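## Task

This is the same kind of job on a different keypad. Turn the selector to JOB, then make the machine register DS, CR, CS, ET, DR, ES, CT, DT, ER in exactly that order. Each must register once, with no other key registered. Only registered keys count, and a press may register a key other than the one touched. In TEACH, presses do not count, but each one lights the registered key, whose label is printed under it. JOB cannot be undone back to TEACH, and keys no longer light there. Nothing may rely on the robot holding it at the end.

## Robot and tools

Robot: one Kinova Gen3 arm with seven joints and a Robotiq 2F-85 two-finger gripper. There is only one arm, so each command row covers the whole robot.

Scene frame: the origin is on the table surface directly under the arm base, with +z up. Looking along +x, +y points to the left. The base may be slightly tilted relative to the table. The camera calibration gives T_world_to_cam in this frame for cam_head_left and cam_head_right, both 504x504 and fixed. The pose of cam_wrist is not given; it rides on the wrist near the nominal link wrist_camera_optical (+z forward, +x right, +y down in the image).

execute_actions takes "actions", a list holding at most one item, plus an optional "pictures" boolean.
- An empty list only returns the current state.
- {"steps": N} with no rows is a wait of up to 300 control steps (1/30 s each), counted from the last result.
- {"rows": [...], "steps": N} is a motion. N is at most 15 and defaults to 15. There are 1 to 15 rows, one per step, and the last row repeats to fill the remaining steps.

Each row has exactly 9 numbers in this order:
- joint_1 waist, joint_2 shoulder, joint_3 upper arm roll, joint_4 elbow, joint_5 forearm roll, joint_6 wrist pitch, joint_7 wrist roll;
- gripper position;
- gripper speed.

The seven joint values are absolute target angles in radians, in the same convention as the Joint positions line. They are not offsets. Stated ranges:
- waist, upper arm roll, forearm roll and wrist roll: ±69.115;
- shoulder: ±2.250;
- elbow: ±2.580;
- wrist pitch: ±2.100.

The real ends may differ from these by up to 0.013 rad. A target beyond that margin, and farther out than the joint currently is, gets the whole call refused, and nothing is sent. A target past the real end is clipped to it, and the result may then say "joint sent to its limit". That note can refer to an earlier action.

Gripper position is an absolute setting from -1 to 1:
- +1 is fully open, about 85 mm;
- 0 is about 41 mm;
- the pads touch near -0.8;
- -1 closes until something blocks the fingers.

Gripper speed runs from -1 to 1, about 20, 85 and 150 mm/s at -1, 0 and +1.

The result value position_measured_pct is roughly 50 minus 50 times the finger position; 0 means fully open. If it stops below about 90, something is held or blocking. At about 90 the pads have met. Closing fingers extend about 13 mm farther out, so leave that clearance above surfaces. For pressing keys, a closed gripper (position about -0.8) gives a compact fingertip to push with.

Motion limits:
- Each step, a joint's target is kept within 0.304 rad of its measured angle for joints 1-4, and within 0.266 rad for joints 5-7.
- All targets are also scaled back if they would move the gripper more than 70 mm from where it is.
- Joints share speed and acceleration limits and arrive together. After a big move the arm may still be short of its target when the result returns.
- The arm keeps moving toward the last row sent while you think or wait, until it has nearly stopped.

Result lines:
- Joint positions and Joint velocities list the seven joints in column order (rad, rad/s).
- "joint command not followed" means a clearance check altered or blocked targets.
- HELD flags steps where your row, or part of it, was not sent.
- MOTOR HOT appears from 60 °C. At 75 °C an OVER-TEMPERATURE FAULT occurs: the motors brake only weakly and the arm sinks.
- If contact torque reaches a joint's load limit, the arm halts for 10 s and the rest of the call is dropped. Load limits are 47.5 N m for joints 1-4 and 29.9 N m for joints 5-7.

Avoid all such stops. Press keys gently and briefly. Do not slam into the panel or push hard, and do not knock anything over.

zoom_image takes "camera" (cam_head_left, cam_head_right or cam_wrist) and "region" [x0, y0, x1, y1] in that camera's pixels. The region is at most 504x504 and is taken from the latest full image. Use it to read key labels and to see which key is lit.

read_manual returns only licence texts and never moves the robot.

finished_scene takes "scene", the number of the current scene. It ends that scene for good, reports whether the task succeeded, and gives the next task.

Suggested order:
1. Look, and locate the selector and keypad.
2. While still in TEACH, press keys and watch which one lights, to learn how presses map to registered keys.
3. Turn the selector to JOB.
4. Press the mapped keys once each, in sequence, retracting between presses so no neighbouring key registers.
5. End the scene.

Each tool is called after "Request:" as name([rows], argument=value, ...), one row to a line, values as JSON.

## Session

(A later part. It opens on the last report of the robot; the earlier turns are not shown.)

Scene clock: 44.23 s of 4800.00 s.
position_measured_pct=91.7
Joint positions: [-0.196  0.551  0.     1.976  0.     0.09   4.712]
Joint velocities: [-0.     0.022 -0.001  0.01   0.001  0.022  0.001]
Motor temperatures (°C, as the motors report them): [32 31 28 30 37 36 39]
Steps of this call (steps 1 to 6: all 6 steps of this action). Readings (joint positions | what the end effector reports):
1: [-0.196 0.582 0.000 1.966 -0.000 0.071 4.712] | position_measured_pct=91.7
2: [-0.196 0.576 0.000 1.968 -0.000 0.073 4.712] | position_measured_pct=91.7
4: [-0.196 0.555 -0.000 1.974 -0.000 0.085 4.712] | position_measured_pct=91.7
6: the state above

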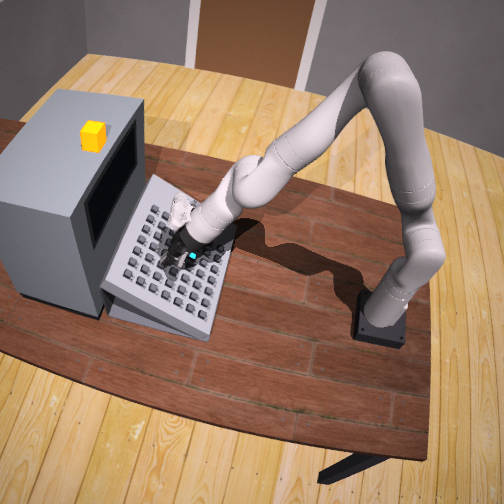

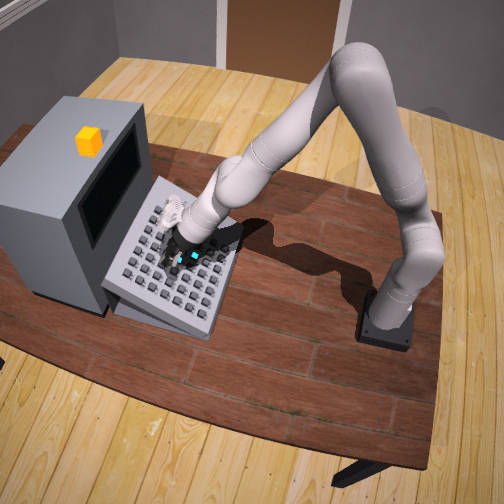

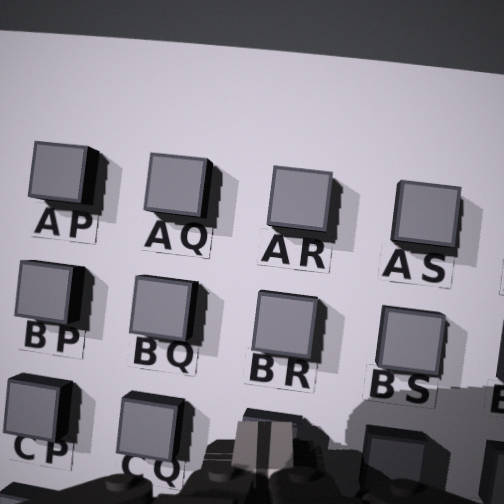

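Request:
execute_actions([
  {"rows":[[-0.202,0.552,0,2.0835,0,-0.0175,4.712,-1,1]],"steps":11},
], pictures=false)

Request:
execute_actions([
  {"rows":[[-0.202,0.56,0,2.0805,0,-0.0225,4.712,-1,1],[-0.202,0.566,0,2.0785,0,-0.0265,4.712,-1,1],[-0.202,0.571,0,2.0765,0,-0.0295,4.712,-1,1],[-0.202,0.576,0,2.0745,0,-0.0325,4.712,-1,1],[-0.202,0.58,0,2.0735,0,-0.0355,4.712,-1,1],[-0.202,0.584,0,2.0715,0,-0.0375,4.712,-1,1],[-0.202,0.587,0,2.0705,0,-0.0395,4.712,-1,1]],"steps":11},
])

Request:
execute_actions([
  {"rows":[[-0.202,0.552,0,2.0835,0,-0.0175,4.712,-1,1]],"steps":5},
], pictures=false)

Request:
execute_actions([
  {"rows":[[-0.263,0.558,0,2.069,0,-0.009,4.712,-1,1]],"steps":10},
], pictures=false)

Request:
execute_actions([
  {"rows":[[-0.263,0.566,0,2.066,0,-0.014,4.712,-1,1],[-0.263,0.572,0,2.064,0,-0.018,4.712,-1,1],[-0.263,0.577,0,2.062,0,-0.021,4.712,-1,1],[-0.263,0.582,0,2.06,0,-0.024,4.712,-1,1],[-0.263,0.586,0,2.059,0,-0.027,4.712,-1,1],[-0.263,0.59,0,2.057,0,-0.029,4.712,-1,1],[-0.263,0.593,0,2.056,0,-0.031,4.712,-1,1]],"steps":11},
])

Request:
execute_actions([
  {"rows":[[-0.263,0.558,0,2.069,0,-0.009,4.712,-1,1]],"steps":5},
], pictures=false)

Request:
execute_actions([
  {"rows":[[-0.252,0.56,0,1.96,0,0.098,4.712,-1,1]],"steps":10},
], pictures=false)

Request:
execute_actions([
  {"rows":[[-0.252,0.568,0,1.957,0,0.093,4.712,-1,1],[-0.252,0.574,0,1.955,0,0.089,4.712,-1,1],[-0.252,0.579,0,1.953,0,0.086,4.712,-1,1],[-0.252,0.584,0,1.951,0,0.083,4.712,-1,1],[-0.252,0.588,0,1.95,0,0.08,4.712,-1,1],[-0.252,0.592,0,1.948,0,0.078,4.712,-1,1],[-0.252,0.595,0,1.947,0,0.076,4.712,-1,1]],"steps":11},
])

Request:
execute_actions([
  {"rows":[[-0.252,0.56,0,1.96,0,0.098,4.712,-1,1]],"steps":5},
], pictures=false)

Request:
execute_actions([
  {"rows":[[-0.241,0.57,0,1.847,0,0.201,4.712,-1,1]],"steps":10},
], pictures=false)

Request:
execute_actions([
  {"rows":[[-0.241,0.578,0,1.844,0,0.196,4.712,-1,1],[-0.241,0.584,0,1.842,0,0.192,4.712,-1,1],[-0.241,0.589,0,1.84,0,0.189,4.712,-1,1],[-0.241,0.594,0,1.838,0,0.186,4.712,-1,1],[-0.241,0.598,0,1.837,0,0.183,4.712,-1,1],[-0.241,0.602,0,1.835,0,0.181,4.712,-1,1],[-0.241,0.605,0,1.834,0,0.179,4.712,-1,1]],"steps":11},
])

Request:
execute_actions([
  {"rows":[[-0.241,0.567,0,1.848,0,0.203,4.712,-1,1]],"steps":5},
], pictures=false)

Request:
execute_actions([
  {"rows":[[-0.186,0.564,0,1.86,0,0.194,4.712,-1,1]],"steps":10},
], pictures=false)

Request:
execute_actions([
  {"rows":[[-0.186,0.572,0,1.857,0,0.189,4.712,-1,1],[-0.186,0.578,0,1.855,0,0.185,4.712,-1,1],[-0.186,0.583,0,1.853,0,0.182,4.712,-1,1],[-0.186,0.588,0,1.851,0,0.179,4.712,-1,1],[-0.186,0.592,0,1.85,0,0.176,4.712,-1,1],[-0.186,0.596,0,1.848,0,0.174,4.712,-1,1],[-0.186,0.599,0,1.847,0,0.172,4.712,-1,1]],"steps":11},
])

Request:
execute_actions([
  {"rows":[[-0.186,0.564,0,1.86,0,0.194,4.712,-1,1]],"steps":5},
], pictures=false)

Request:
execute_actions([
  {"rows":[[-0.13,0.561,0,1.868,0,0.189,4.712,-1,1]],"steps":10},
], pictures=false)

Request:
execute_actions([
  {"rows":[[-0.13,0.569,0,1.865,0,0.184,4.712,-1,1],[-0.13,0.575,0,1.863,0,0.18,4.712,-1,1],[-0.13,0.58,0,1.861,0,0.177,4.712,-1,1],[-0.13,0.585,0,1.859,0,0.174,4.712,-1,1],[-0.13,0.589,0,1.858,0,0.171,4.712,-1,1],[-0.13,0.593,0,1.856,0,0.169,4.712,-1,1],[-0.13,0.596,0,1.855,0,0.167,4.712,-1,1]],"steps":11},
])

Request:
execute_actions([
  {"rows":[[-0.13,0.52,0,1.882,0,0.216,4.712,-1,1]],"steps":7},
], pictures=false)

Request:
execute_actions([
  {"rows":[[0.148,0.485,0,2.063,0,0.07,4.89,-0.2,1]],"steps":15},
], pictures=false)

Request:
execute_actions([
  {"rows":[[0.148,0.485,0,2.063,0,0.07,4.89,-0.2,1]],"steps":10},
])

Scene clock: 97.17 s of 4800.00 s.
position_measured_pct=91.7
Joint positions: [-0.202  0.552 -0.     2.083 -0.    -0.017  4.712]
Joint velocities: [-0.002 -0.005  0.002  0.004 -0.001 -0.016  0.   ]
Motor temperatures (°C, as the motors report them): [32 32 28 30 37 36 39]
Steps of this call (steps 1 to 15: the robot went on to your last target; steps 16 to 90: nothing new was sent; then 49.57 s passed at rest; steps 91 to 101: all 11 steps of this action). Readings (joint positions | what the end effector reports):
91: [-0.196 0.550 0.000 1.978 0.000 0.090 4.712] | position_measured_pct=91.7
92: [-0.196 0.550 0.000 1.983 0.000 0.084 4.712] | position_measured_pct=91.7
94: [-0.198 0.550 0.000 2.010 0.000 0.057 4.712] | position_measured_pct=91.7
98: [-0.202 0.552 -0.000 2.077 0.000 -0.010 4.712] | position_measured_pct=91.7
101: the state above

Scene clock: 97.53 s of 4800.00 s.
position_measured_pct=91.7
Joint positions: [-0.202  0.58   0.     2.075 -0.    -0.036  4.712]
Joint velocities: [ 0.     0.002  0.     0.001  0.001 -0.002 -0.001]
Motor temperatures (°C, as the motors report them): [32 32 28 30 37 36 39]
Steps of this call (steps 1 to 11: all 11 steps of this action). Readings (joint positions | what the end effector reports):
1: [-0.202 0.554 0.000 2.083 -0.000 -0.018 4.712] | position_measured_pct=91.7
2: [-0.202 0.559 0.000 2.081 0.000 -0.021 4.712] | position_measured_pct=91.7
4: [-0.202 0.570 0.000 2.077 -0.000 -0.028 4.712] | position_measured_pct=91.7
8: [-0.202 0.580 0.000 2.074 -0.000 -0.036 4.712] | position_measured_pct=91.7
11: the state above

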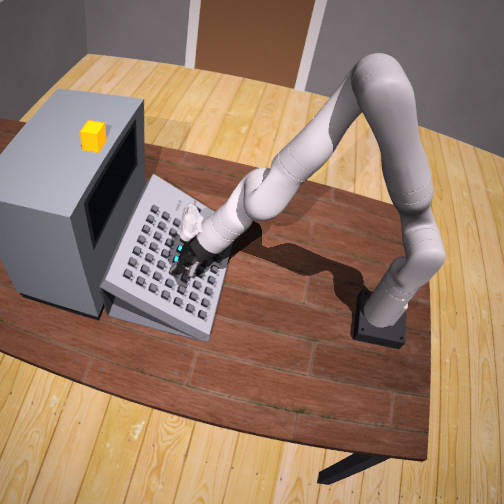

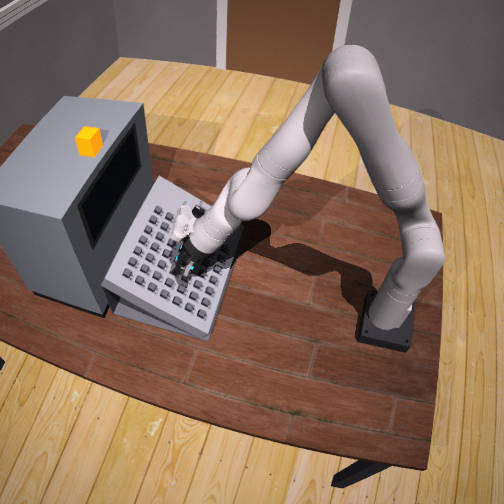

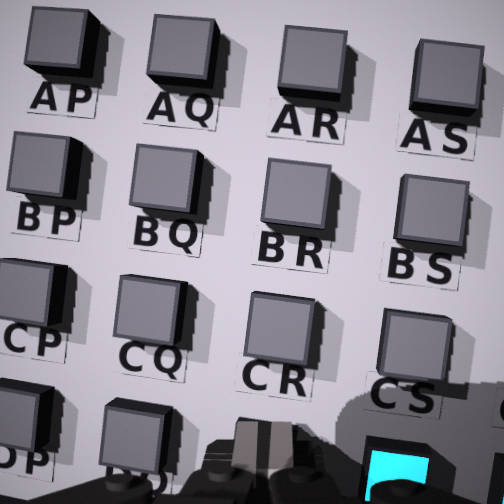

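Scene clock: 97.70 s of 4800.00 s.
position_measured_pct=91.7
Joint positions: [-0.202  0.552  0.     2.083  0.    -0.02   4.712]
Joint velocities: [ 0.    -0.022  0.002  0.016 -0.     0.07   0.   ]
Motor temperatures (°C, as the motors report them): [32 32 28 30 37 36 39]
Steps of this call (steps 1 to 5: all 5 steps of this action). Readings (joint positions | what the end effector reports):
1: [-0.202 0.579 0.000 2.075 -0.000 -0.036 4.712] | position_measured_pct=91.7
2: [-0.202 0.574 0.000 2.076 -0.000 -0.034 4.712] | position_measured_pct=91.7
4: [-0.202 0.555 -0.000 2.082 -0.000 -0.023 4.712] | position_measured_pct=91.7
5: the state above

Scene clock: 98.03 s of 4800.00 s.
position_measured_pct=91.7
Joint positions: [-0.261  0.558 -0.     2.069 -0.    -0.009  4.712]
Joint velocities: [-0.017  0.003  0.01   0.002  0.     0.002  0.001]
Motor temperatures (°C, as the motors report them): [32 32 28 30 37 36 39]
Steps of this call (steps 1 to 10: all 10 steps of this action). Readings (joint positions | what the end effector reports):
1: [-0.203 0.553 0.000 2.083 -0.000 -0.018 4.712] | position_measured_pct=91.7
2: [-0.210 0.554 0.002 2.081 -0.000 -0.016 4.712] | position_measured_pct=91.7
4: [-0.239 0.557 0.003 2.075 -0.000 -0.012 4.712] | position_measured_pct=91.7
8: [-0.260 0.558 -0.002 2.069 0.000 -0.009 4.712] | position_measured_pct=91.7
10: the state above

Scene clock: 98.40 s of 4800.00 s.
position_measured_pct=91.7
Joint positions: [-0.262  0.585  0.     2.061 -0.    -0.027  4.712]
Joint velocities: [-0.    -0.001  0.001  0.002  0.    -0.002  0.   ]
Motor temperatures (°C, as the motors report them): [32 32 28 30 37 36 39]
Steps of this call (steps 1 to 11: all 11 steps of this action). Readings (joint positions | what the end effector reports):
1: [-0.261 0.559 -0.000 2.069 -0.000 -0.010 4.712] | position_measured_pct=91.7
2: [-0.262 0.565 0.000 2.067 0.000 -0.012 4.712] | position_measured_pct=91.7
4: [-0.262 0.576 -0.000 2.063 0.000 -0.019 4.712] | position_measured_pct=91.7
8: [-0.262 0.585 0.000 2.060 -0.000 -0.027 4.712] | position_measured_pct=91.7
11: the state above

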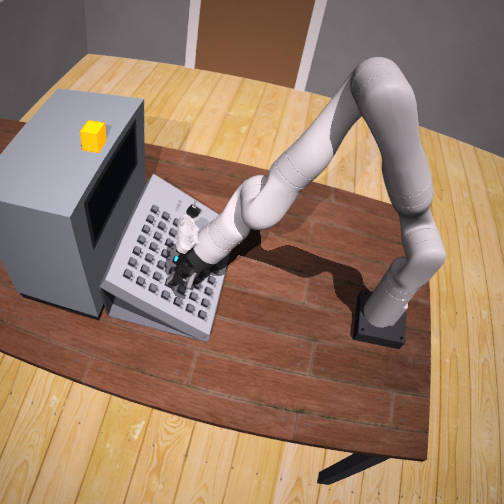

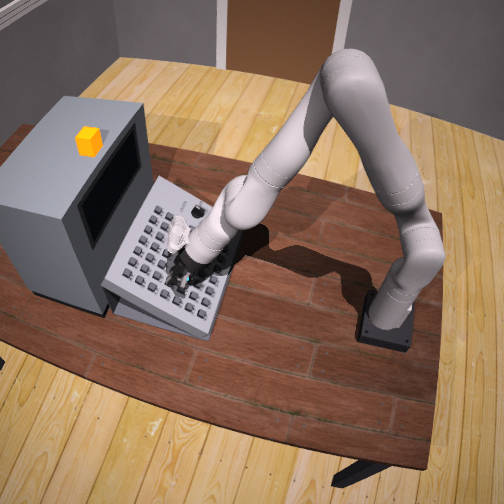

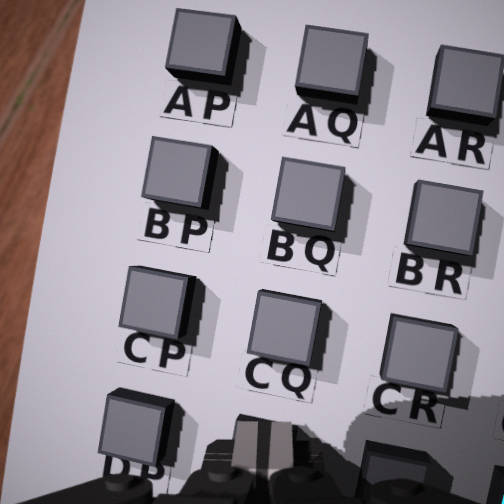

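Scene clock: 98.57 s of 4800.00 s.
position_measured_pct=91.7
Joint positions: [-0.263  0.557  0.     2.068  0.    -0.011  4.712]
Joint velocities: [-0.001 -0.019 -0.001  0.016 -0.     0.068  0.001]
Motor temperatures (°C, as the motors report them): [32 32 28 30 37 36 39]
Steps of this call (steps 1 to 5: all 5 steps of this action). Readings (joint positions | what the end effector reports):
1: [-0.262 0.584 0.000 2.061 -0.000 -0.027 4.712] | position_measured_pct=91.7
2: [-0.263 0.580 0.000 2.062 -0.000 -0.025 4.712] | position_measured_pct=91.7
4: [-0.263 0.561 0.000 2.067 -0.000 -0.015 4.712] | position_measured_pct=91.7
5: the state above

Scene clock: 98.90 s of 4800.00 s.
position_measured_pct=91.7
Joint positions: [-0.253  0.559  0.     1.961  0.     0.096  4.712]
Joint velocities: [ 0.002 -0.    -0.005 -0.017 -0.001  0.034 -0.   ]
Motor temperatures (°C, as the motors report them): [32 32 28 30 37 36 39]
Steps of this call (steps 1 to 10: all 10 steps of this action). Readings (joint positions | what the end effector reports):
1: [-0.263 0.558 0.000 2.068 0.000 -0.009 4.712] | position_measured_pct=91.7
2: [-0.262 0.559 -0.000 2.063 0.000 -0.002 4.712] | position_measured_pct=91.7
4: [-0.259 0.560 -0.000 2.037 0.000 0.025 4.712] | position_measured_pct=91.7
8: [-0.253 0.560 0.000 1.967 0.000 0.090 4.712] | position_measured_pct=91.7
10: the state above

Scene clock: 99.27 s of 4800.00 s.
position_measured_pct=91.7
Joint positions: [-0.252  0.588  0.     1.95  -0.     0.079  4.712]
Joint velocities: [ 0.     0.002  0.    -0.     0.    -0.002 -0.001]
Motor temperatures (°C, as the motors report them): [32 32 28 30 37 36 39]
Steps of this call (steps 1 to 11: all 11 steps of this action). Readings (joint positions | what the end effector reports):
1: [-0.252 0.561 0.000 1.960 0.000 0.097 4.712] | position_measured_pct=91.7
2: [-0.252 0.566 0.000 1.958 0.000 0.094 4.712] | position_measured_pct=91.7
4: [-0.252 0.578 0.000 1.954 0.000 0.088 4.712] | position_measured_pct=91.7
8: [-0.252 0.589 0.000 1.950 -0.000 0.080 4.712] | position_measured_pct=91.7
11: the state above

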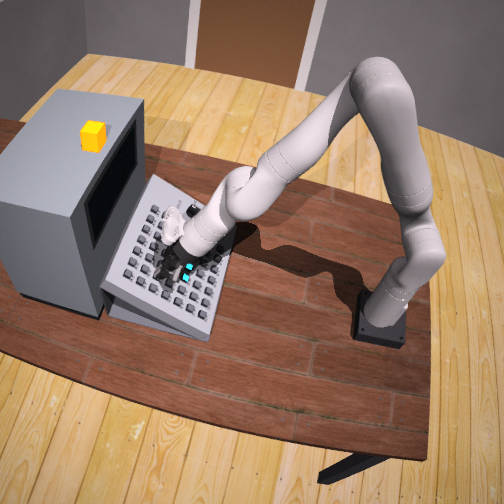

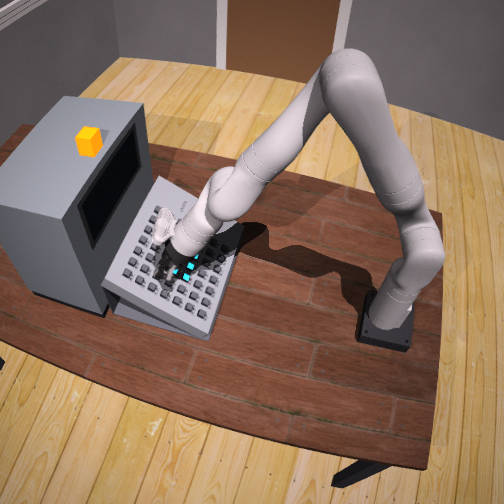

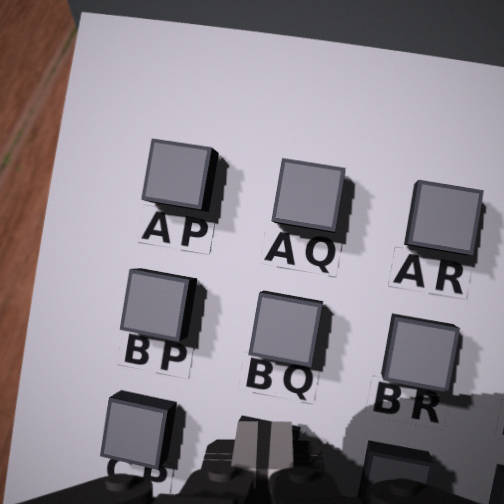

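Scene clock: 99.43 s of 4800.00 s.
position_measured_pct=91.7
Joint positions: [-0.252  0.56  -0.     1.959 -0.     0.096  4.712]
Joint velocities: [ 0.001 -0.027  0.001  0.014 -0.     0.069 -0.   ]
Motor temperatures (°C, as the motors report them): [32 32 28 30 37 36 39]
Steps of this call (steps 1 to 5: all 5 steps of this action). Readings (joint positions | what the end effector reports):
1: [-0.252 0.588 0.000 1.951 -0.000 0.080 4.712] | position_measured_pct=91.7
2: [-0.252 0.583 0.000 1.952 -0.000 0.082 4.712] | position_measured_pct=91.7
4: [-0.252 0.563 -0.000 1.958 -0.000 0.092 4.712] | position_measured_pct=91.7
5: the state above

Scene clock: 99.77 s of 4800.00 s.
position_measured_pct=91.7
Joint positions: [-0.242  0.569  0.     1.848  0.     0.199  4.712]
Joint velocities: [ 0.002 -0.002 -0.003 -0.023 -0.001  0.035 -0.   ]
Motor temperatures (°C, as the motors report them): [32 32 28 30 37 36 39]
Steps of this call (steps 1 to 10: all 10 steps of this action). Readings (joint positions | what the end effector reports):
1: [-0.252 0.561 0.000 1.958 -0.000 0.098 4.712] | position_measured_pct=91.7
2: [-0.251 0.562 -0.000 1.954 -0.000 0.104 4.712] | position_measured_pct=91.7
4: [-0.248 0.566 -0.000 1.928 -0.000 0.129 4.712] | position_measured_pct=91.7
8: [-0.242 0.569 0.000 1.856 0.000 0.192 4.712] | position_measured_pct=91.7
10: the state above

Scene clock: 100.13 s of 4800.00 s.
position_measured_pct=91.7
Joint positions: [-0.241  0.601  0.     1.836 -0.     0.181  4.712]
Joint velocities: [ 0.    -0.    -0.001  0.     0.    -0.     0.001]
Motor temperatures (°C, as the motors report them): [32 32 28 30 37 36 39]
Steps of this call (steps 1 to 11: all 11 steps of this action). Readings (joint positions | what the end effector reports):
1: [-0.241 0.570 0.000 1.847 0.000 0.200 4.712] | position_measured_pct=91.7
2: [-0.241 0.576 0.000 1.845 0.000 0.197 4.712] | position_measured_pct=91.7
4: [-0.241 0.587 0.000 1.841 0.000 0.191 4.712] | position_measured_pct=91.7
8: [-0.241 0.601 0.000 1.836 -0.000 0.182 4.712] | position_measured_pct=91.7
11: the state above

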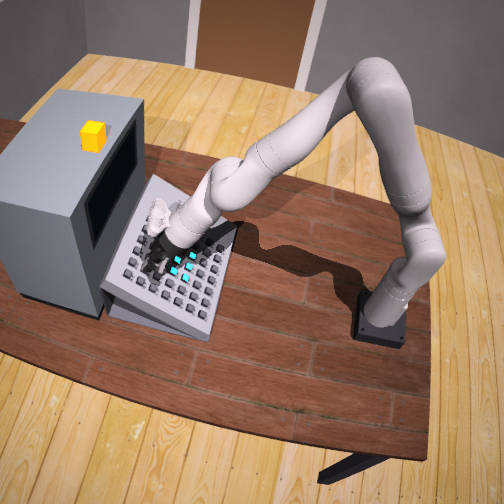

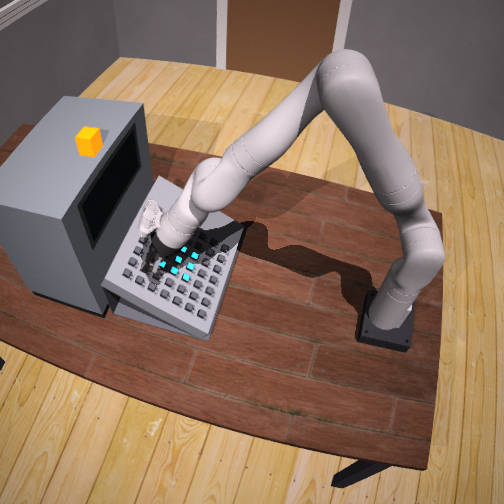

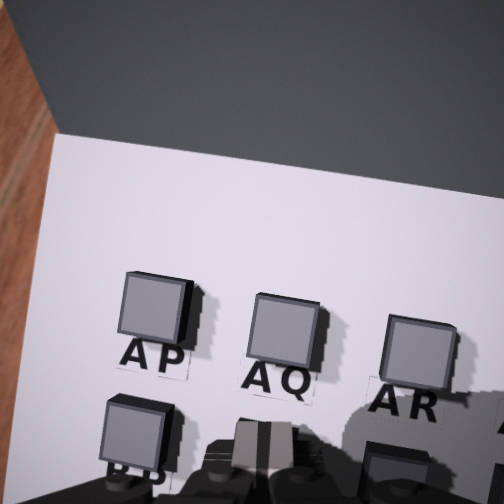

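Scene clock: 100.30 s of 4800.00 s.
position_measured_pct=91.7
Joint positions: [-0.241  0.568 -0.     1.847 -0.     0.2    4.712]
Joint velocities: [ 0.001 -0.074  0.005  0.025  0.     0.089 -0.001]
Motor temperatures (°C, as the motors report them): [32 32 28 30 37 36 39]
Steps of this call (steps 1 to 5: all 5 steps of this action). Readings (joint positions | what the end effector reports):
1: [-0.241 0.600 0.000 1.836 -0.000 0.182 4.712] | position_measured_pct=91.7
2: [-0.241 0.595 0.000 1.838 -0.000 0.184 4.712] | position_measured_pct=91.7
4: [-0.241 0.573 -0.000 1.845 -0.000 0.196 4.712] | position_measured_pct=91.7
5: the state above

Scene clock: 100.63 s of 4800.00 s.
position_measured_pct=91.7
Joint positions: [-0.188  0.564  0.     1.86  -0.     0.194  4.712]
Joint velocities: [ 0.012 -0.003 -0.012  0.001  0.    -0.001  0.001]
Motor temperatures (°C, as the motors report them): [32 32 28 30 37 36 39]
Steps of this call (steps 1 to 10: all 10 steps of this action). Readings (joint positions | what the end effector reports):
1: [-0.239 0.567 -0.000 1.847 -0.000 0.202 4.712] | position_measured_pct=91.7
2: [-0.233 0.567 -0.002 1.849 -0.000 0.201 4.712] | position_measured_pct=91.7
4: [-0.206 0.566 -0.003 1.855 -0.000 0.198 4.712] | position_measured_pct=91.7
8: [-0.189 0.565 0.002 1.860 0.000 0.194 4.712] | position_measured_pct=91.7
10: the state above

Scene clock: 101.00 s of 4800.00 s.
position_measured_pct=91.7
Joint positions: [-0.186  0.595 -0.     1.849 -0.     0.174  4.712]
Joint velocities: [ 0.     0.001 -0.001  0.001 -0.    -0.    -0.   ]
Motor temperatures (°C, as the motors report them): [32 32 28 30 37 36 39]
Steps of this call (steps 1 to 11: all 11 steps of this action). Readings (joint positions | what the end effector reports):
1: [-0.187 0.566 -0.000 1.860 -0.000 0.193 4.712] | position_measured_pct=91.7
2: [-0.187 0.571 0.000 1.857 -0.000 0.191 4.712] | position_measured_pct=91.7
4: [-0.187 0.582 0.000 1.854 0.000 0.184 4.712] | position_measured_pct=91.7
8: [-0.186 0.595 0.000 1.849 -0.000 0.175 4.712] | position_measured_pct=91.7
11: the state above

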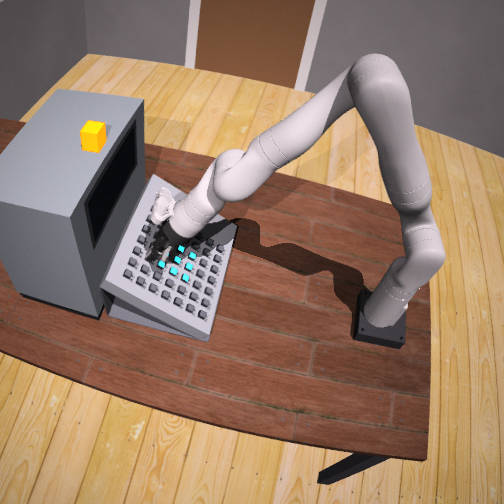

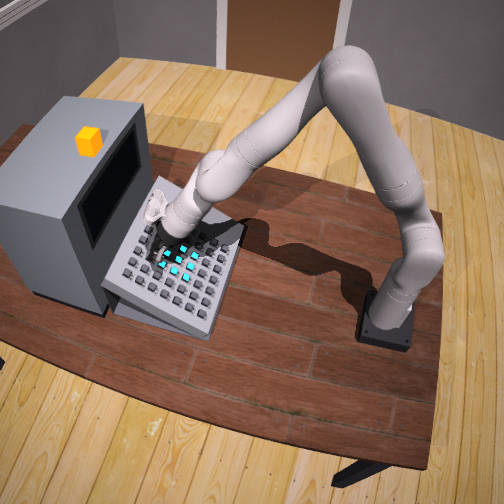

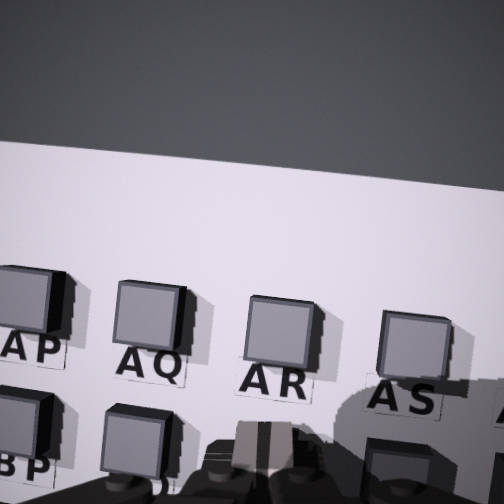

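Scene clock: 101.17 s of 4800.00 s.
position_measured_pct=91.7
Joint positions: [-0.186  0.565 -0.     1.859 -0.     0.192  4.712]
Joint velocities: [ 0.002 -0.04   0.001  0.019  0.001  0.07   0.   ]
Motor temperatures (°C, as the motors report them): [32 32 28 30 37 36 39]
Steps of this call (steps 1 to 5: all 5 steps of this action). Readings (joint positions | what the end effector reports):
1: [-0.186 0.594 -0.000 1.849 -0.000 0.175 4.712] | position_measured_pct=91.7
2: [-0.186 0.589 -0.000 1.851 -0.000 0.177 4.712] | position_measured_pct=91.7
4: [-0.186 0.569 -0.000 1.858 -0.000 0.188 4.712] | position_measured_pct=91.7
5: the state above

Scene clock: 101.50 s of 4800.00 s.
position_measured_pct=91.7
Joint positions: [-0.132  0.561  0.     1.868 -0.     0.189  4.712]
Joint velocities: [ 0.013 -0.003 -0.009  0.    -0.001 -0.    -0.   ]
Motor temperatures (°C, as the motors report them): [32 32 28 30 37 36 39]
Steps of this call (steps 1 to 10: all 10 steps of this action). Readings (joint positions | what the end effector reports):
1: [-0.184 0.565 -0.000 1.859 -0.000 0.193 4.712] | position_measured_pct=91.7
2: [-0.178 0.565 -0.002 1.860 -0.000 0.193 4.712] | position_measured_pct=91.7
4: [-0.150 0.563 -0.003 1.864 -0.000 0.191 4.712] | position_measured_pct=91.7
8: [-0.133 0.561 0.002 1.868 0.000 0.189 4.712] | position_measured_pct=91.7
10: the state above

Scene clock: 101.87 s of 4800.00 s.
position_measured_pct=91.7
Joint positions: [-0.13   0.592 -0.     1.857 -0.     0.169  4.712]
Joint velocities: [ 0.    -0.003  0.     0.001 -0.    -0.    -0.001]
Motor temperatures (°C, as the motors report them): [32 32 28 30 37 36 39]
Steps of this call (steps 1 to 11: all 11 steps of this action). Readings (joint positions | what the end effector reports):
1: [-0.131 0.563 -0.000 1.868 -0.000 0.188 4.712] | position_measured_pct=91.7
2: [-0.131 0.568 0.000 1.865 -0.000 0.186 4.712] | position_measured_pct=91.7
4: [-0.131 0.579 0.000 1.862 0.000 0.179 4.712] | position_measured_pct=91.7
8: [-0.130 0.592 0.000 1.857 -0.000 0.170 4.712] | position_measured_pct=91.7
11: the state above

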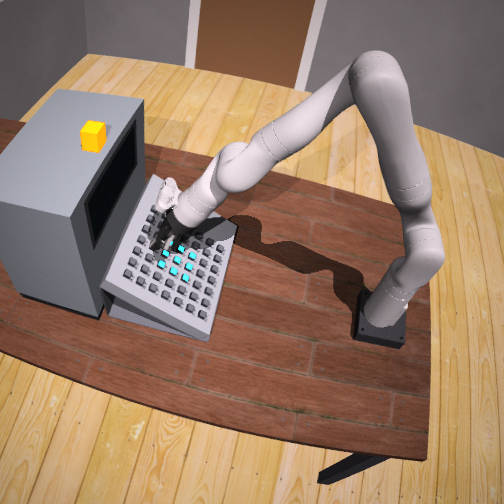

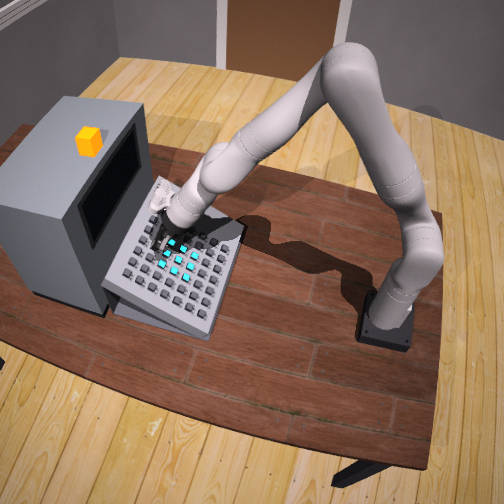

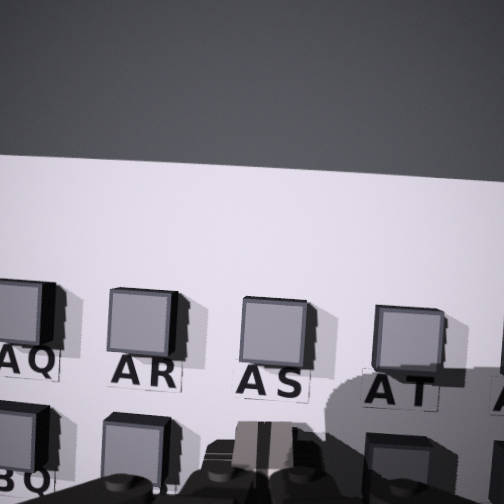

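Scene clock: 102.10 s of 4800.00 s.
position_measured_pct=91.7
Joint positions: [-0.13   0.524  0.     1.879  0.     0.213  4.712]
Joint velocities: [ 0.002 -0.103  0.001  0.056 -0.001  0.123 -0.001]
Motor temperatures (°C, as the motors report them): [32 32 28 30 37 36 39]
Steps of this call (steps 1 to 7: all 7 steps of this action). Readings (joint positions | what the end effector reports):
1: [-0.130 0.591 -0.000 1.857 -0.000 0.169 4.712] | position_measured_pct=91.7
2: [-0.130 0.586 -0.000 1.859 -0.000 0.172 4.712] | position_measured_pct=91.7
4: [-0.130 0.559 -0.000 1.868 -0.000 0.187 4.712] | position_measured_pct=91.7
7: the state above

Scene clock: 102.60 s of 4800.00 s.
position_measured_pct=59.9
Joint positions: [0.139 0.487 0.003 2.061 0.    0.072 4.889]
Joint velocities: [ 0.051 -0.005  0.002  0.058  0.    -0.042  0.054]
Motor temperatures (°C, as the motors report them): [32 32 28 30 37 36 39]
Steps of this call (steps 1 to 15: all 15 steps of this action). Readings (joint positions | what the end effector reports):
1: [-0.128 0.522 -0.000 1.881 -0.000 0.214 4.713] | position_measured_pct=91.7
2: [-0.122 0.520 -0.002 1.886 -0.000 0.211 4.716] | position_measured_pct=91.3
4: [-0.092 0.514 -0.003 1.905 -0.000 0.196 4.733] | position_measured_pct=83.7
8: [0.012 0.501 -0.001 1.972 -0.000 0.142 4.799] | position_measured_pct=64.7
15: the state above

Scene clock: 102.93 s of 4800.00 s.
position_measured_pct=59.9
Joint positions: [0.147 0.485 0.    2.063 0.    0.07  4.89 ]
Joint velocities: [ 0.005 -0.001 -0.001  0.    -0.    -0.     0.001]
Motor temperatures (°C, as the motors report them): [32 32 28 30 37 36 39]
Steps of this call (steps 1 to 10: all 10 steps of this action). Readings (joint positions | what the end effector reports):
1: [0.141 0.486 0.002 2.062 0.000 0.071 4.890] | position_measured_pct=59.9
2: [0.142 0.486 0.001 2.063 0.000 0.070 4.890] | position_measured_pct=59.9
4: [0.145 0.486 0.000 2.063 -0.000 0.070 4.890] | position_measured_pct=59.9
8: [0.147 0.485 0.000 2.063 0.000 0.070 4.890] | position_measured_pct=59.9
10: the state above

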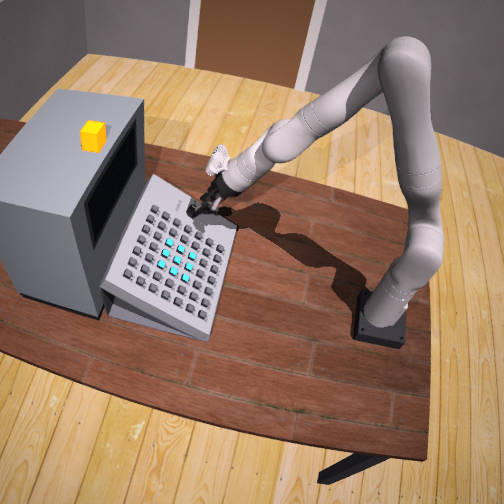

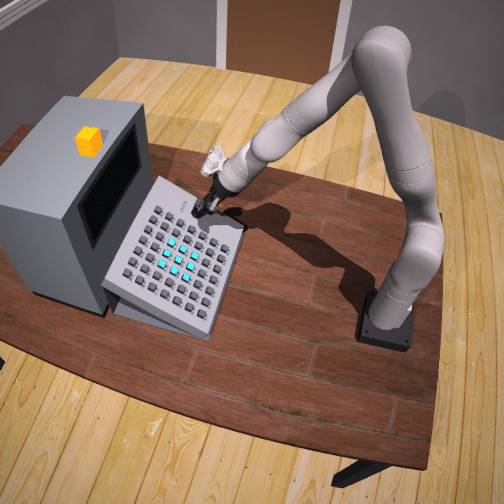

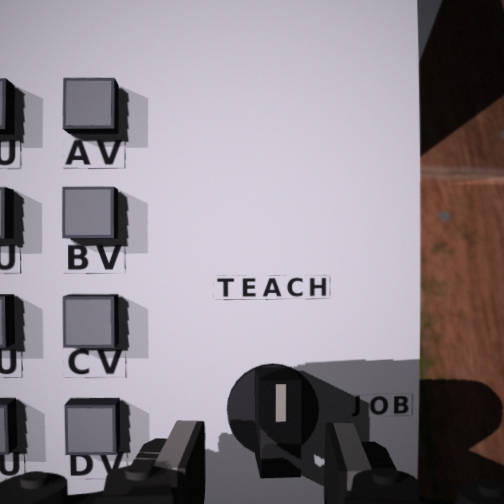

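Request:
execute_actions([
  {"rows":[[0.155,0.497,0,2.046,0,0.075,4.89,-0.2,1],[0.155,0.508,0,2.042,0,0.068,4.89,-0.2,1],[0.155,0.519,0,2.038,0,0.061,4.89,-0.2,1],[0.155,0.53,0,2.034,0,0.054,4.89,-0.2,1],[0.155,0.541,0,2.03,0,0.047,4.89,-0.2,1],[0.155,0.553,0,2.026,0,0.039,4.89,-0.2,1],[0.155,0.564,0,2.022,0,0.032,4.89,-0.2,1]],"steps":14},
])

Scene clock: 109.30 s of 4800.00 s.
position_measured_pct=59.9
Joint positions: [0.155 0.562 0.    2.022 0.    0.032 4.89 ]
Joint velocities: [ 0.001  0.013 -0.001 -0.     0.001  0.    -0.001]
Motor temperatures (°C, as the motors report them): [32 32 28 30 37 36 39]
Steps of this call (steps 1 to 15: the robot went on to your last target; steps 16 to 90: nothing new was sent; then 2.90 s passed at rest; steps 91 to 104: all 14 steps of this action). Readings (joint positions | what the end effector reports):
91: [0.149 0.486 -0.000 2.062 -0.000 0.070 4.890] | position_measured_pct=59.9
92: [0.151 0.491 -0.001 2.057 -0.000 0.072 4.890] | position_measured_pct=59.9
94: [0.155 0.512 0.000 2.043 0.000 0.067 4.890] | position_measured_pct=59.9
98: [0.155 0.553 0.000 2.026 -0.000 0.039 4.890] | position_measured_pct=59.9
104: the state above

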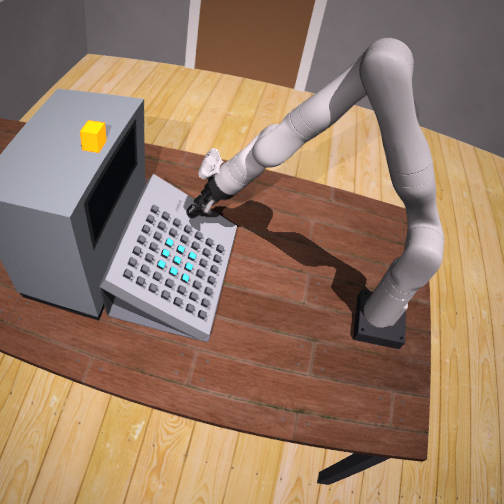

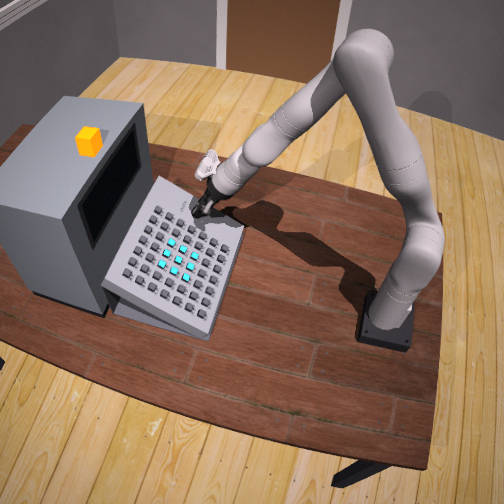

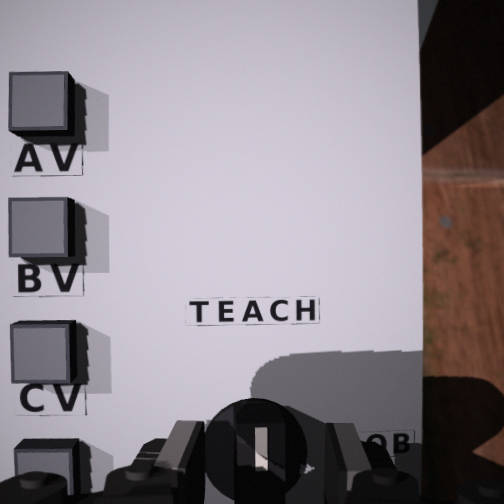

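Slightly left, 3 mm deeper, close loosely and turn.

Request:
execute_actions([
  {"rows":[[0.1525,0.572,0,2.019,0,0.027,4.89,-0.5,0]],"steps":9},
], pictures=false)

Request:
execute_actions([
  {"rows":[[0.1525,0.572,0,2.019,0,0.027,3.21,-0.5,0]],"steps":15},
], pictures=false)

Request:
execute_actions([
  {"steps":33},
], pictures=false)

Request:
execute_actions([
  {"rows":[[0.1525,0.572,0,2.019,0,0.027,3.3,-0.1,1]],"steps":5},
], pictures=false)

Request:
execute_actions([
  {"rows":[[0.1525,0.485,0,2.05,0,0.083,3.3,-0.1,1]],"steps":11},
])

Scene clock: 115.70 s of 4800.00 s.
position_measured_pct=74.2
Joint positions: [0.153 0.572 0.    2.019 0.    0.027 4.89 ]
Joint velocities: [-0.001  0.003  0.001  0.001 -0.001  0.     0.001]
Motor temperatures (°C, as the motors report them): [32 32 28 30 37 36 39]
Steps of this call (steps 1 to 15: the robot went on to your last target; steps 16 to 90: nothing new was sent; then 3.10 s passed at rest; steps 91 to 99: all 9 steps of this action). Readings (joint positions | what the end effector reports):
91: [0.155 0.565 0.000 2.022 -0.000 0.031 4.890] | position_measured_pct=59.9
92: [0.153 0.570 0.000 2.020 -0.000 0.029 4.890] | position_measured_pct=60.7
94: [0.153 0.572 -0.000 2.019 0.000 0.027 4.890] | position_measured_pct=64.7
98: [0.153 0.572 0.000 2.019 -0.000 0.027 4.890] | position_measured_pct=73.8
99: the state above

Scene clock: 116.20 s of 4800.00 s.
position_measured_pct=75.0
Joint positions: [0.154 0.572 0.002 2.019 0.    0.027 4.385]
Joint velocities: [ 0.004  0.001  0.006  0.002 -0.001  0.001 -1.216]
Motor temperatures (°C, as the motors report them): [32 32 28 30 37 36 39]
Steps of this call (steps 1 to 15: all 15 steps of this action). Readings (joint positions | what the end effector reports):
1: [0.153 0.572 -0.000 2.019 0.000 0.027 4.889] | position_measured_pct=74.6
2: [0.153 0.572 -0.000 2.019 0.000 0.027 4.879] | position_measured_pct=74.6
4: [0.152 0.572 -0.000 2.019 0.000 0.027 4.828] | position_measured_pct=75.0
8: [0.153 0.572 0.001 2.019 0.000 0.027 4.669] | position_measured_pct=75.0
15: the state above

Scene clock: 117.30 s of 4800.00 s.
position_measured_pct=75.0
Joint positions: [0.154 0.573 0.002 2.021 0.    0.029 3.21 ]
Joint velocities: [-0.001  0.    -0.     0.    -0.     0.    -0.001]
Motor temperatures (°C, as the motors report them): [32 32 28 30 37 36 39]
Steps of this call (steps 1 to 33: the robot went on to your last target). Readings (joint positions | what the end effector reports):
1: [0.154 0.571 0.002 2.019 0.000 0.027 4.344] | position_measured_pct=75.0
2: [0.154 0.571 0.002 2.019 0.000 0.027 4.303] | position_measured_pct=75.0
4: [0.154 0.571 0.002 2.019 0.000 0.027 4.222] | position_measured_pct=75.0
8: [0.155 0.572 0.003 2.019 0.000 0.027 4.059] | position_measured_pct=75.0
33: the state above

Scene clock: 117.47 s of 4800.00 s.
position_measured_pct=62.3
Joint positions: [ 0.153  0.572 -0.     2.019  0.     0.027  3.287]
Joint velocities: [-0.005 -0.003 -0.003 -0.006  0.001 -0.001  0.459]
Motor temperatures (°C, as the motors report them): [32 32 28 30 37 36 39]
Steps of this call (steps 1 to 5: all 5 steps of this action). Readings (joint positions | what the end effector reports):
1: [0.154 0.573 0.001 2.021 0.000 0.029 3.212] | position_measured_pct=75.0
2: [0.154 0.573 0.001 2.021 0.000 0.028 3.221] | position_measured_pct=73.8
4: [0.153 0.573 0.000 2.019 -0.000 0.027 3.267] | position_measured_pct=66.7
5: the state above

Scene clock: 117.83 s of 4800.00 s.
position_measured_pct=54.8
Joint positions: [ 0.153  0.488  0.     2.05  -0.     0.083  3.3  ]
Joint velocities: [-0.    -0.025 -0.001  0.004 -0.     0.001  0.   ]
Motor temperatures (°C, as the motors report them): [32 32 28 30 37 36 39]
Steps of this call (steps 1 to 11: all 11 steps of this action). Readings (joint positions | what the end effector reports):
1: [0.153 0.571 -0.000 2.019 0.000 0.027 3.297] | position_measured_pct=58.7
2: [0.153 0.565 -0.000 2.021 0.000 0.031 3.299] | position_measured_pct=56.7
4: [0.153 0.535 -0.000 2.031 0.000 0.047 3.300] | position_measured_pct=55.6
8: [0.153 0.490 0.000 2.048 0.000 0.081 3.300] | position_measured_pct=54.8
11: the state above

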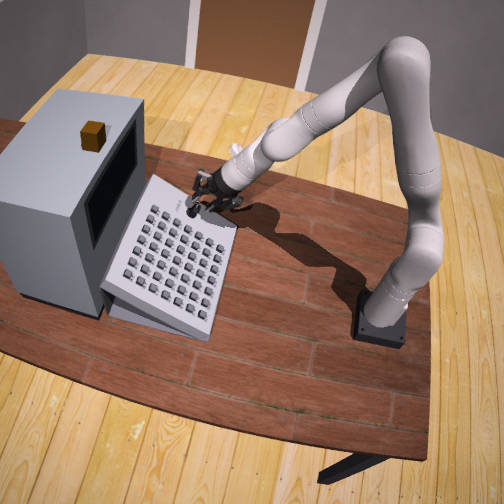

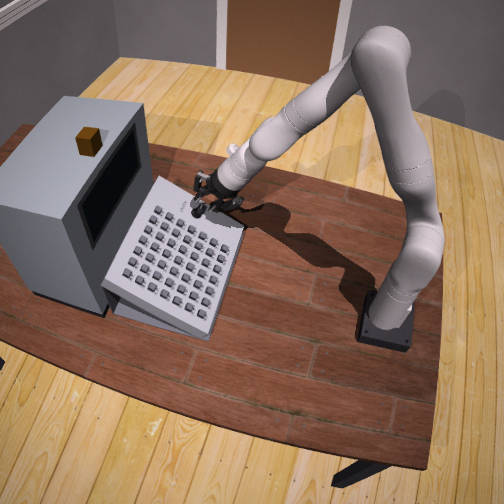

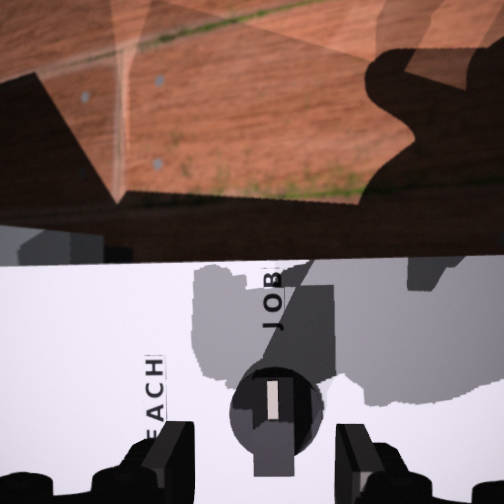

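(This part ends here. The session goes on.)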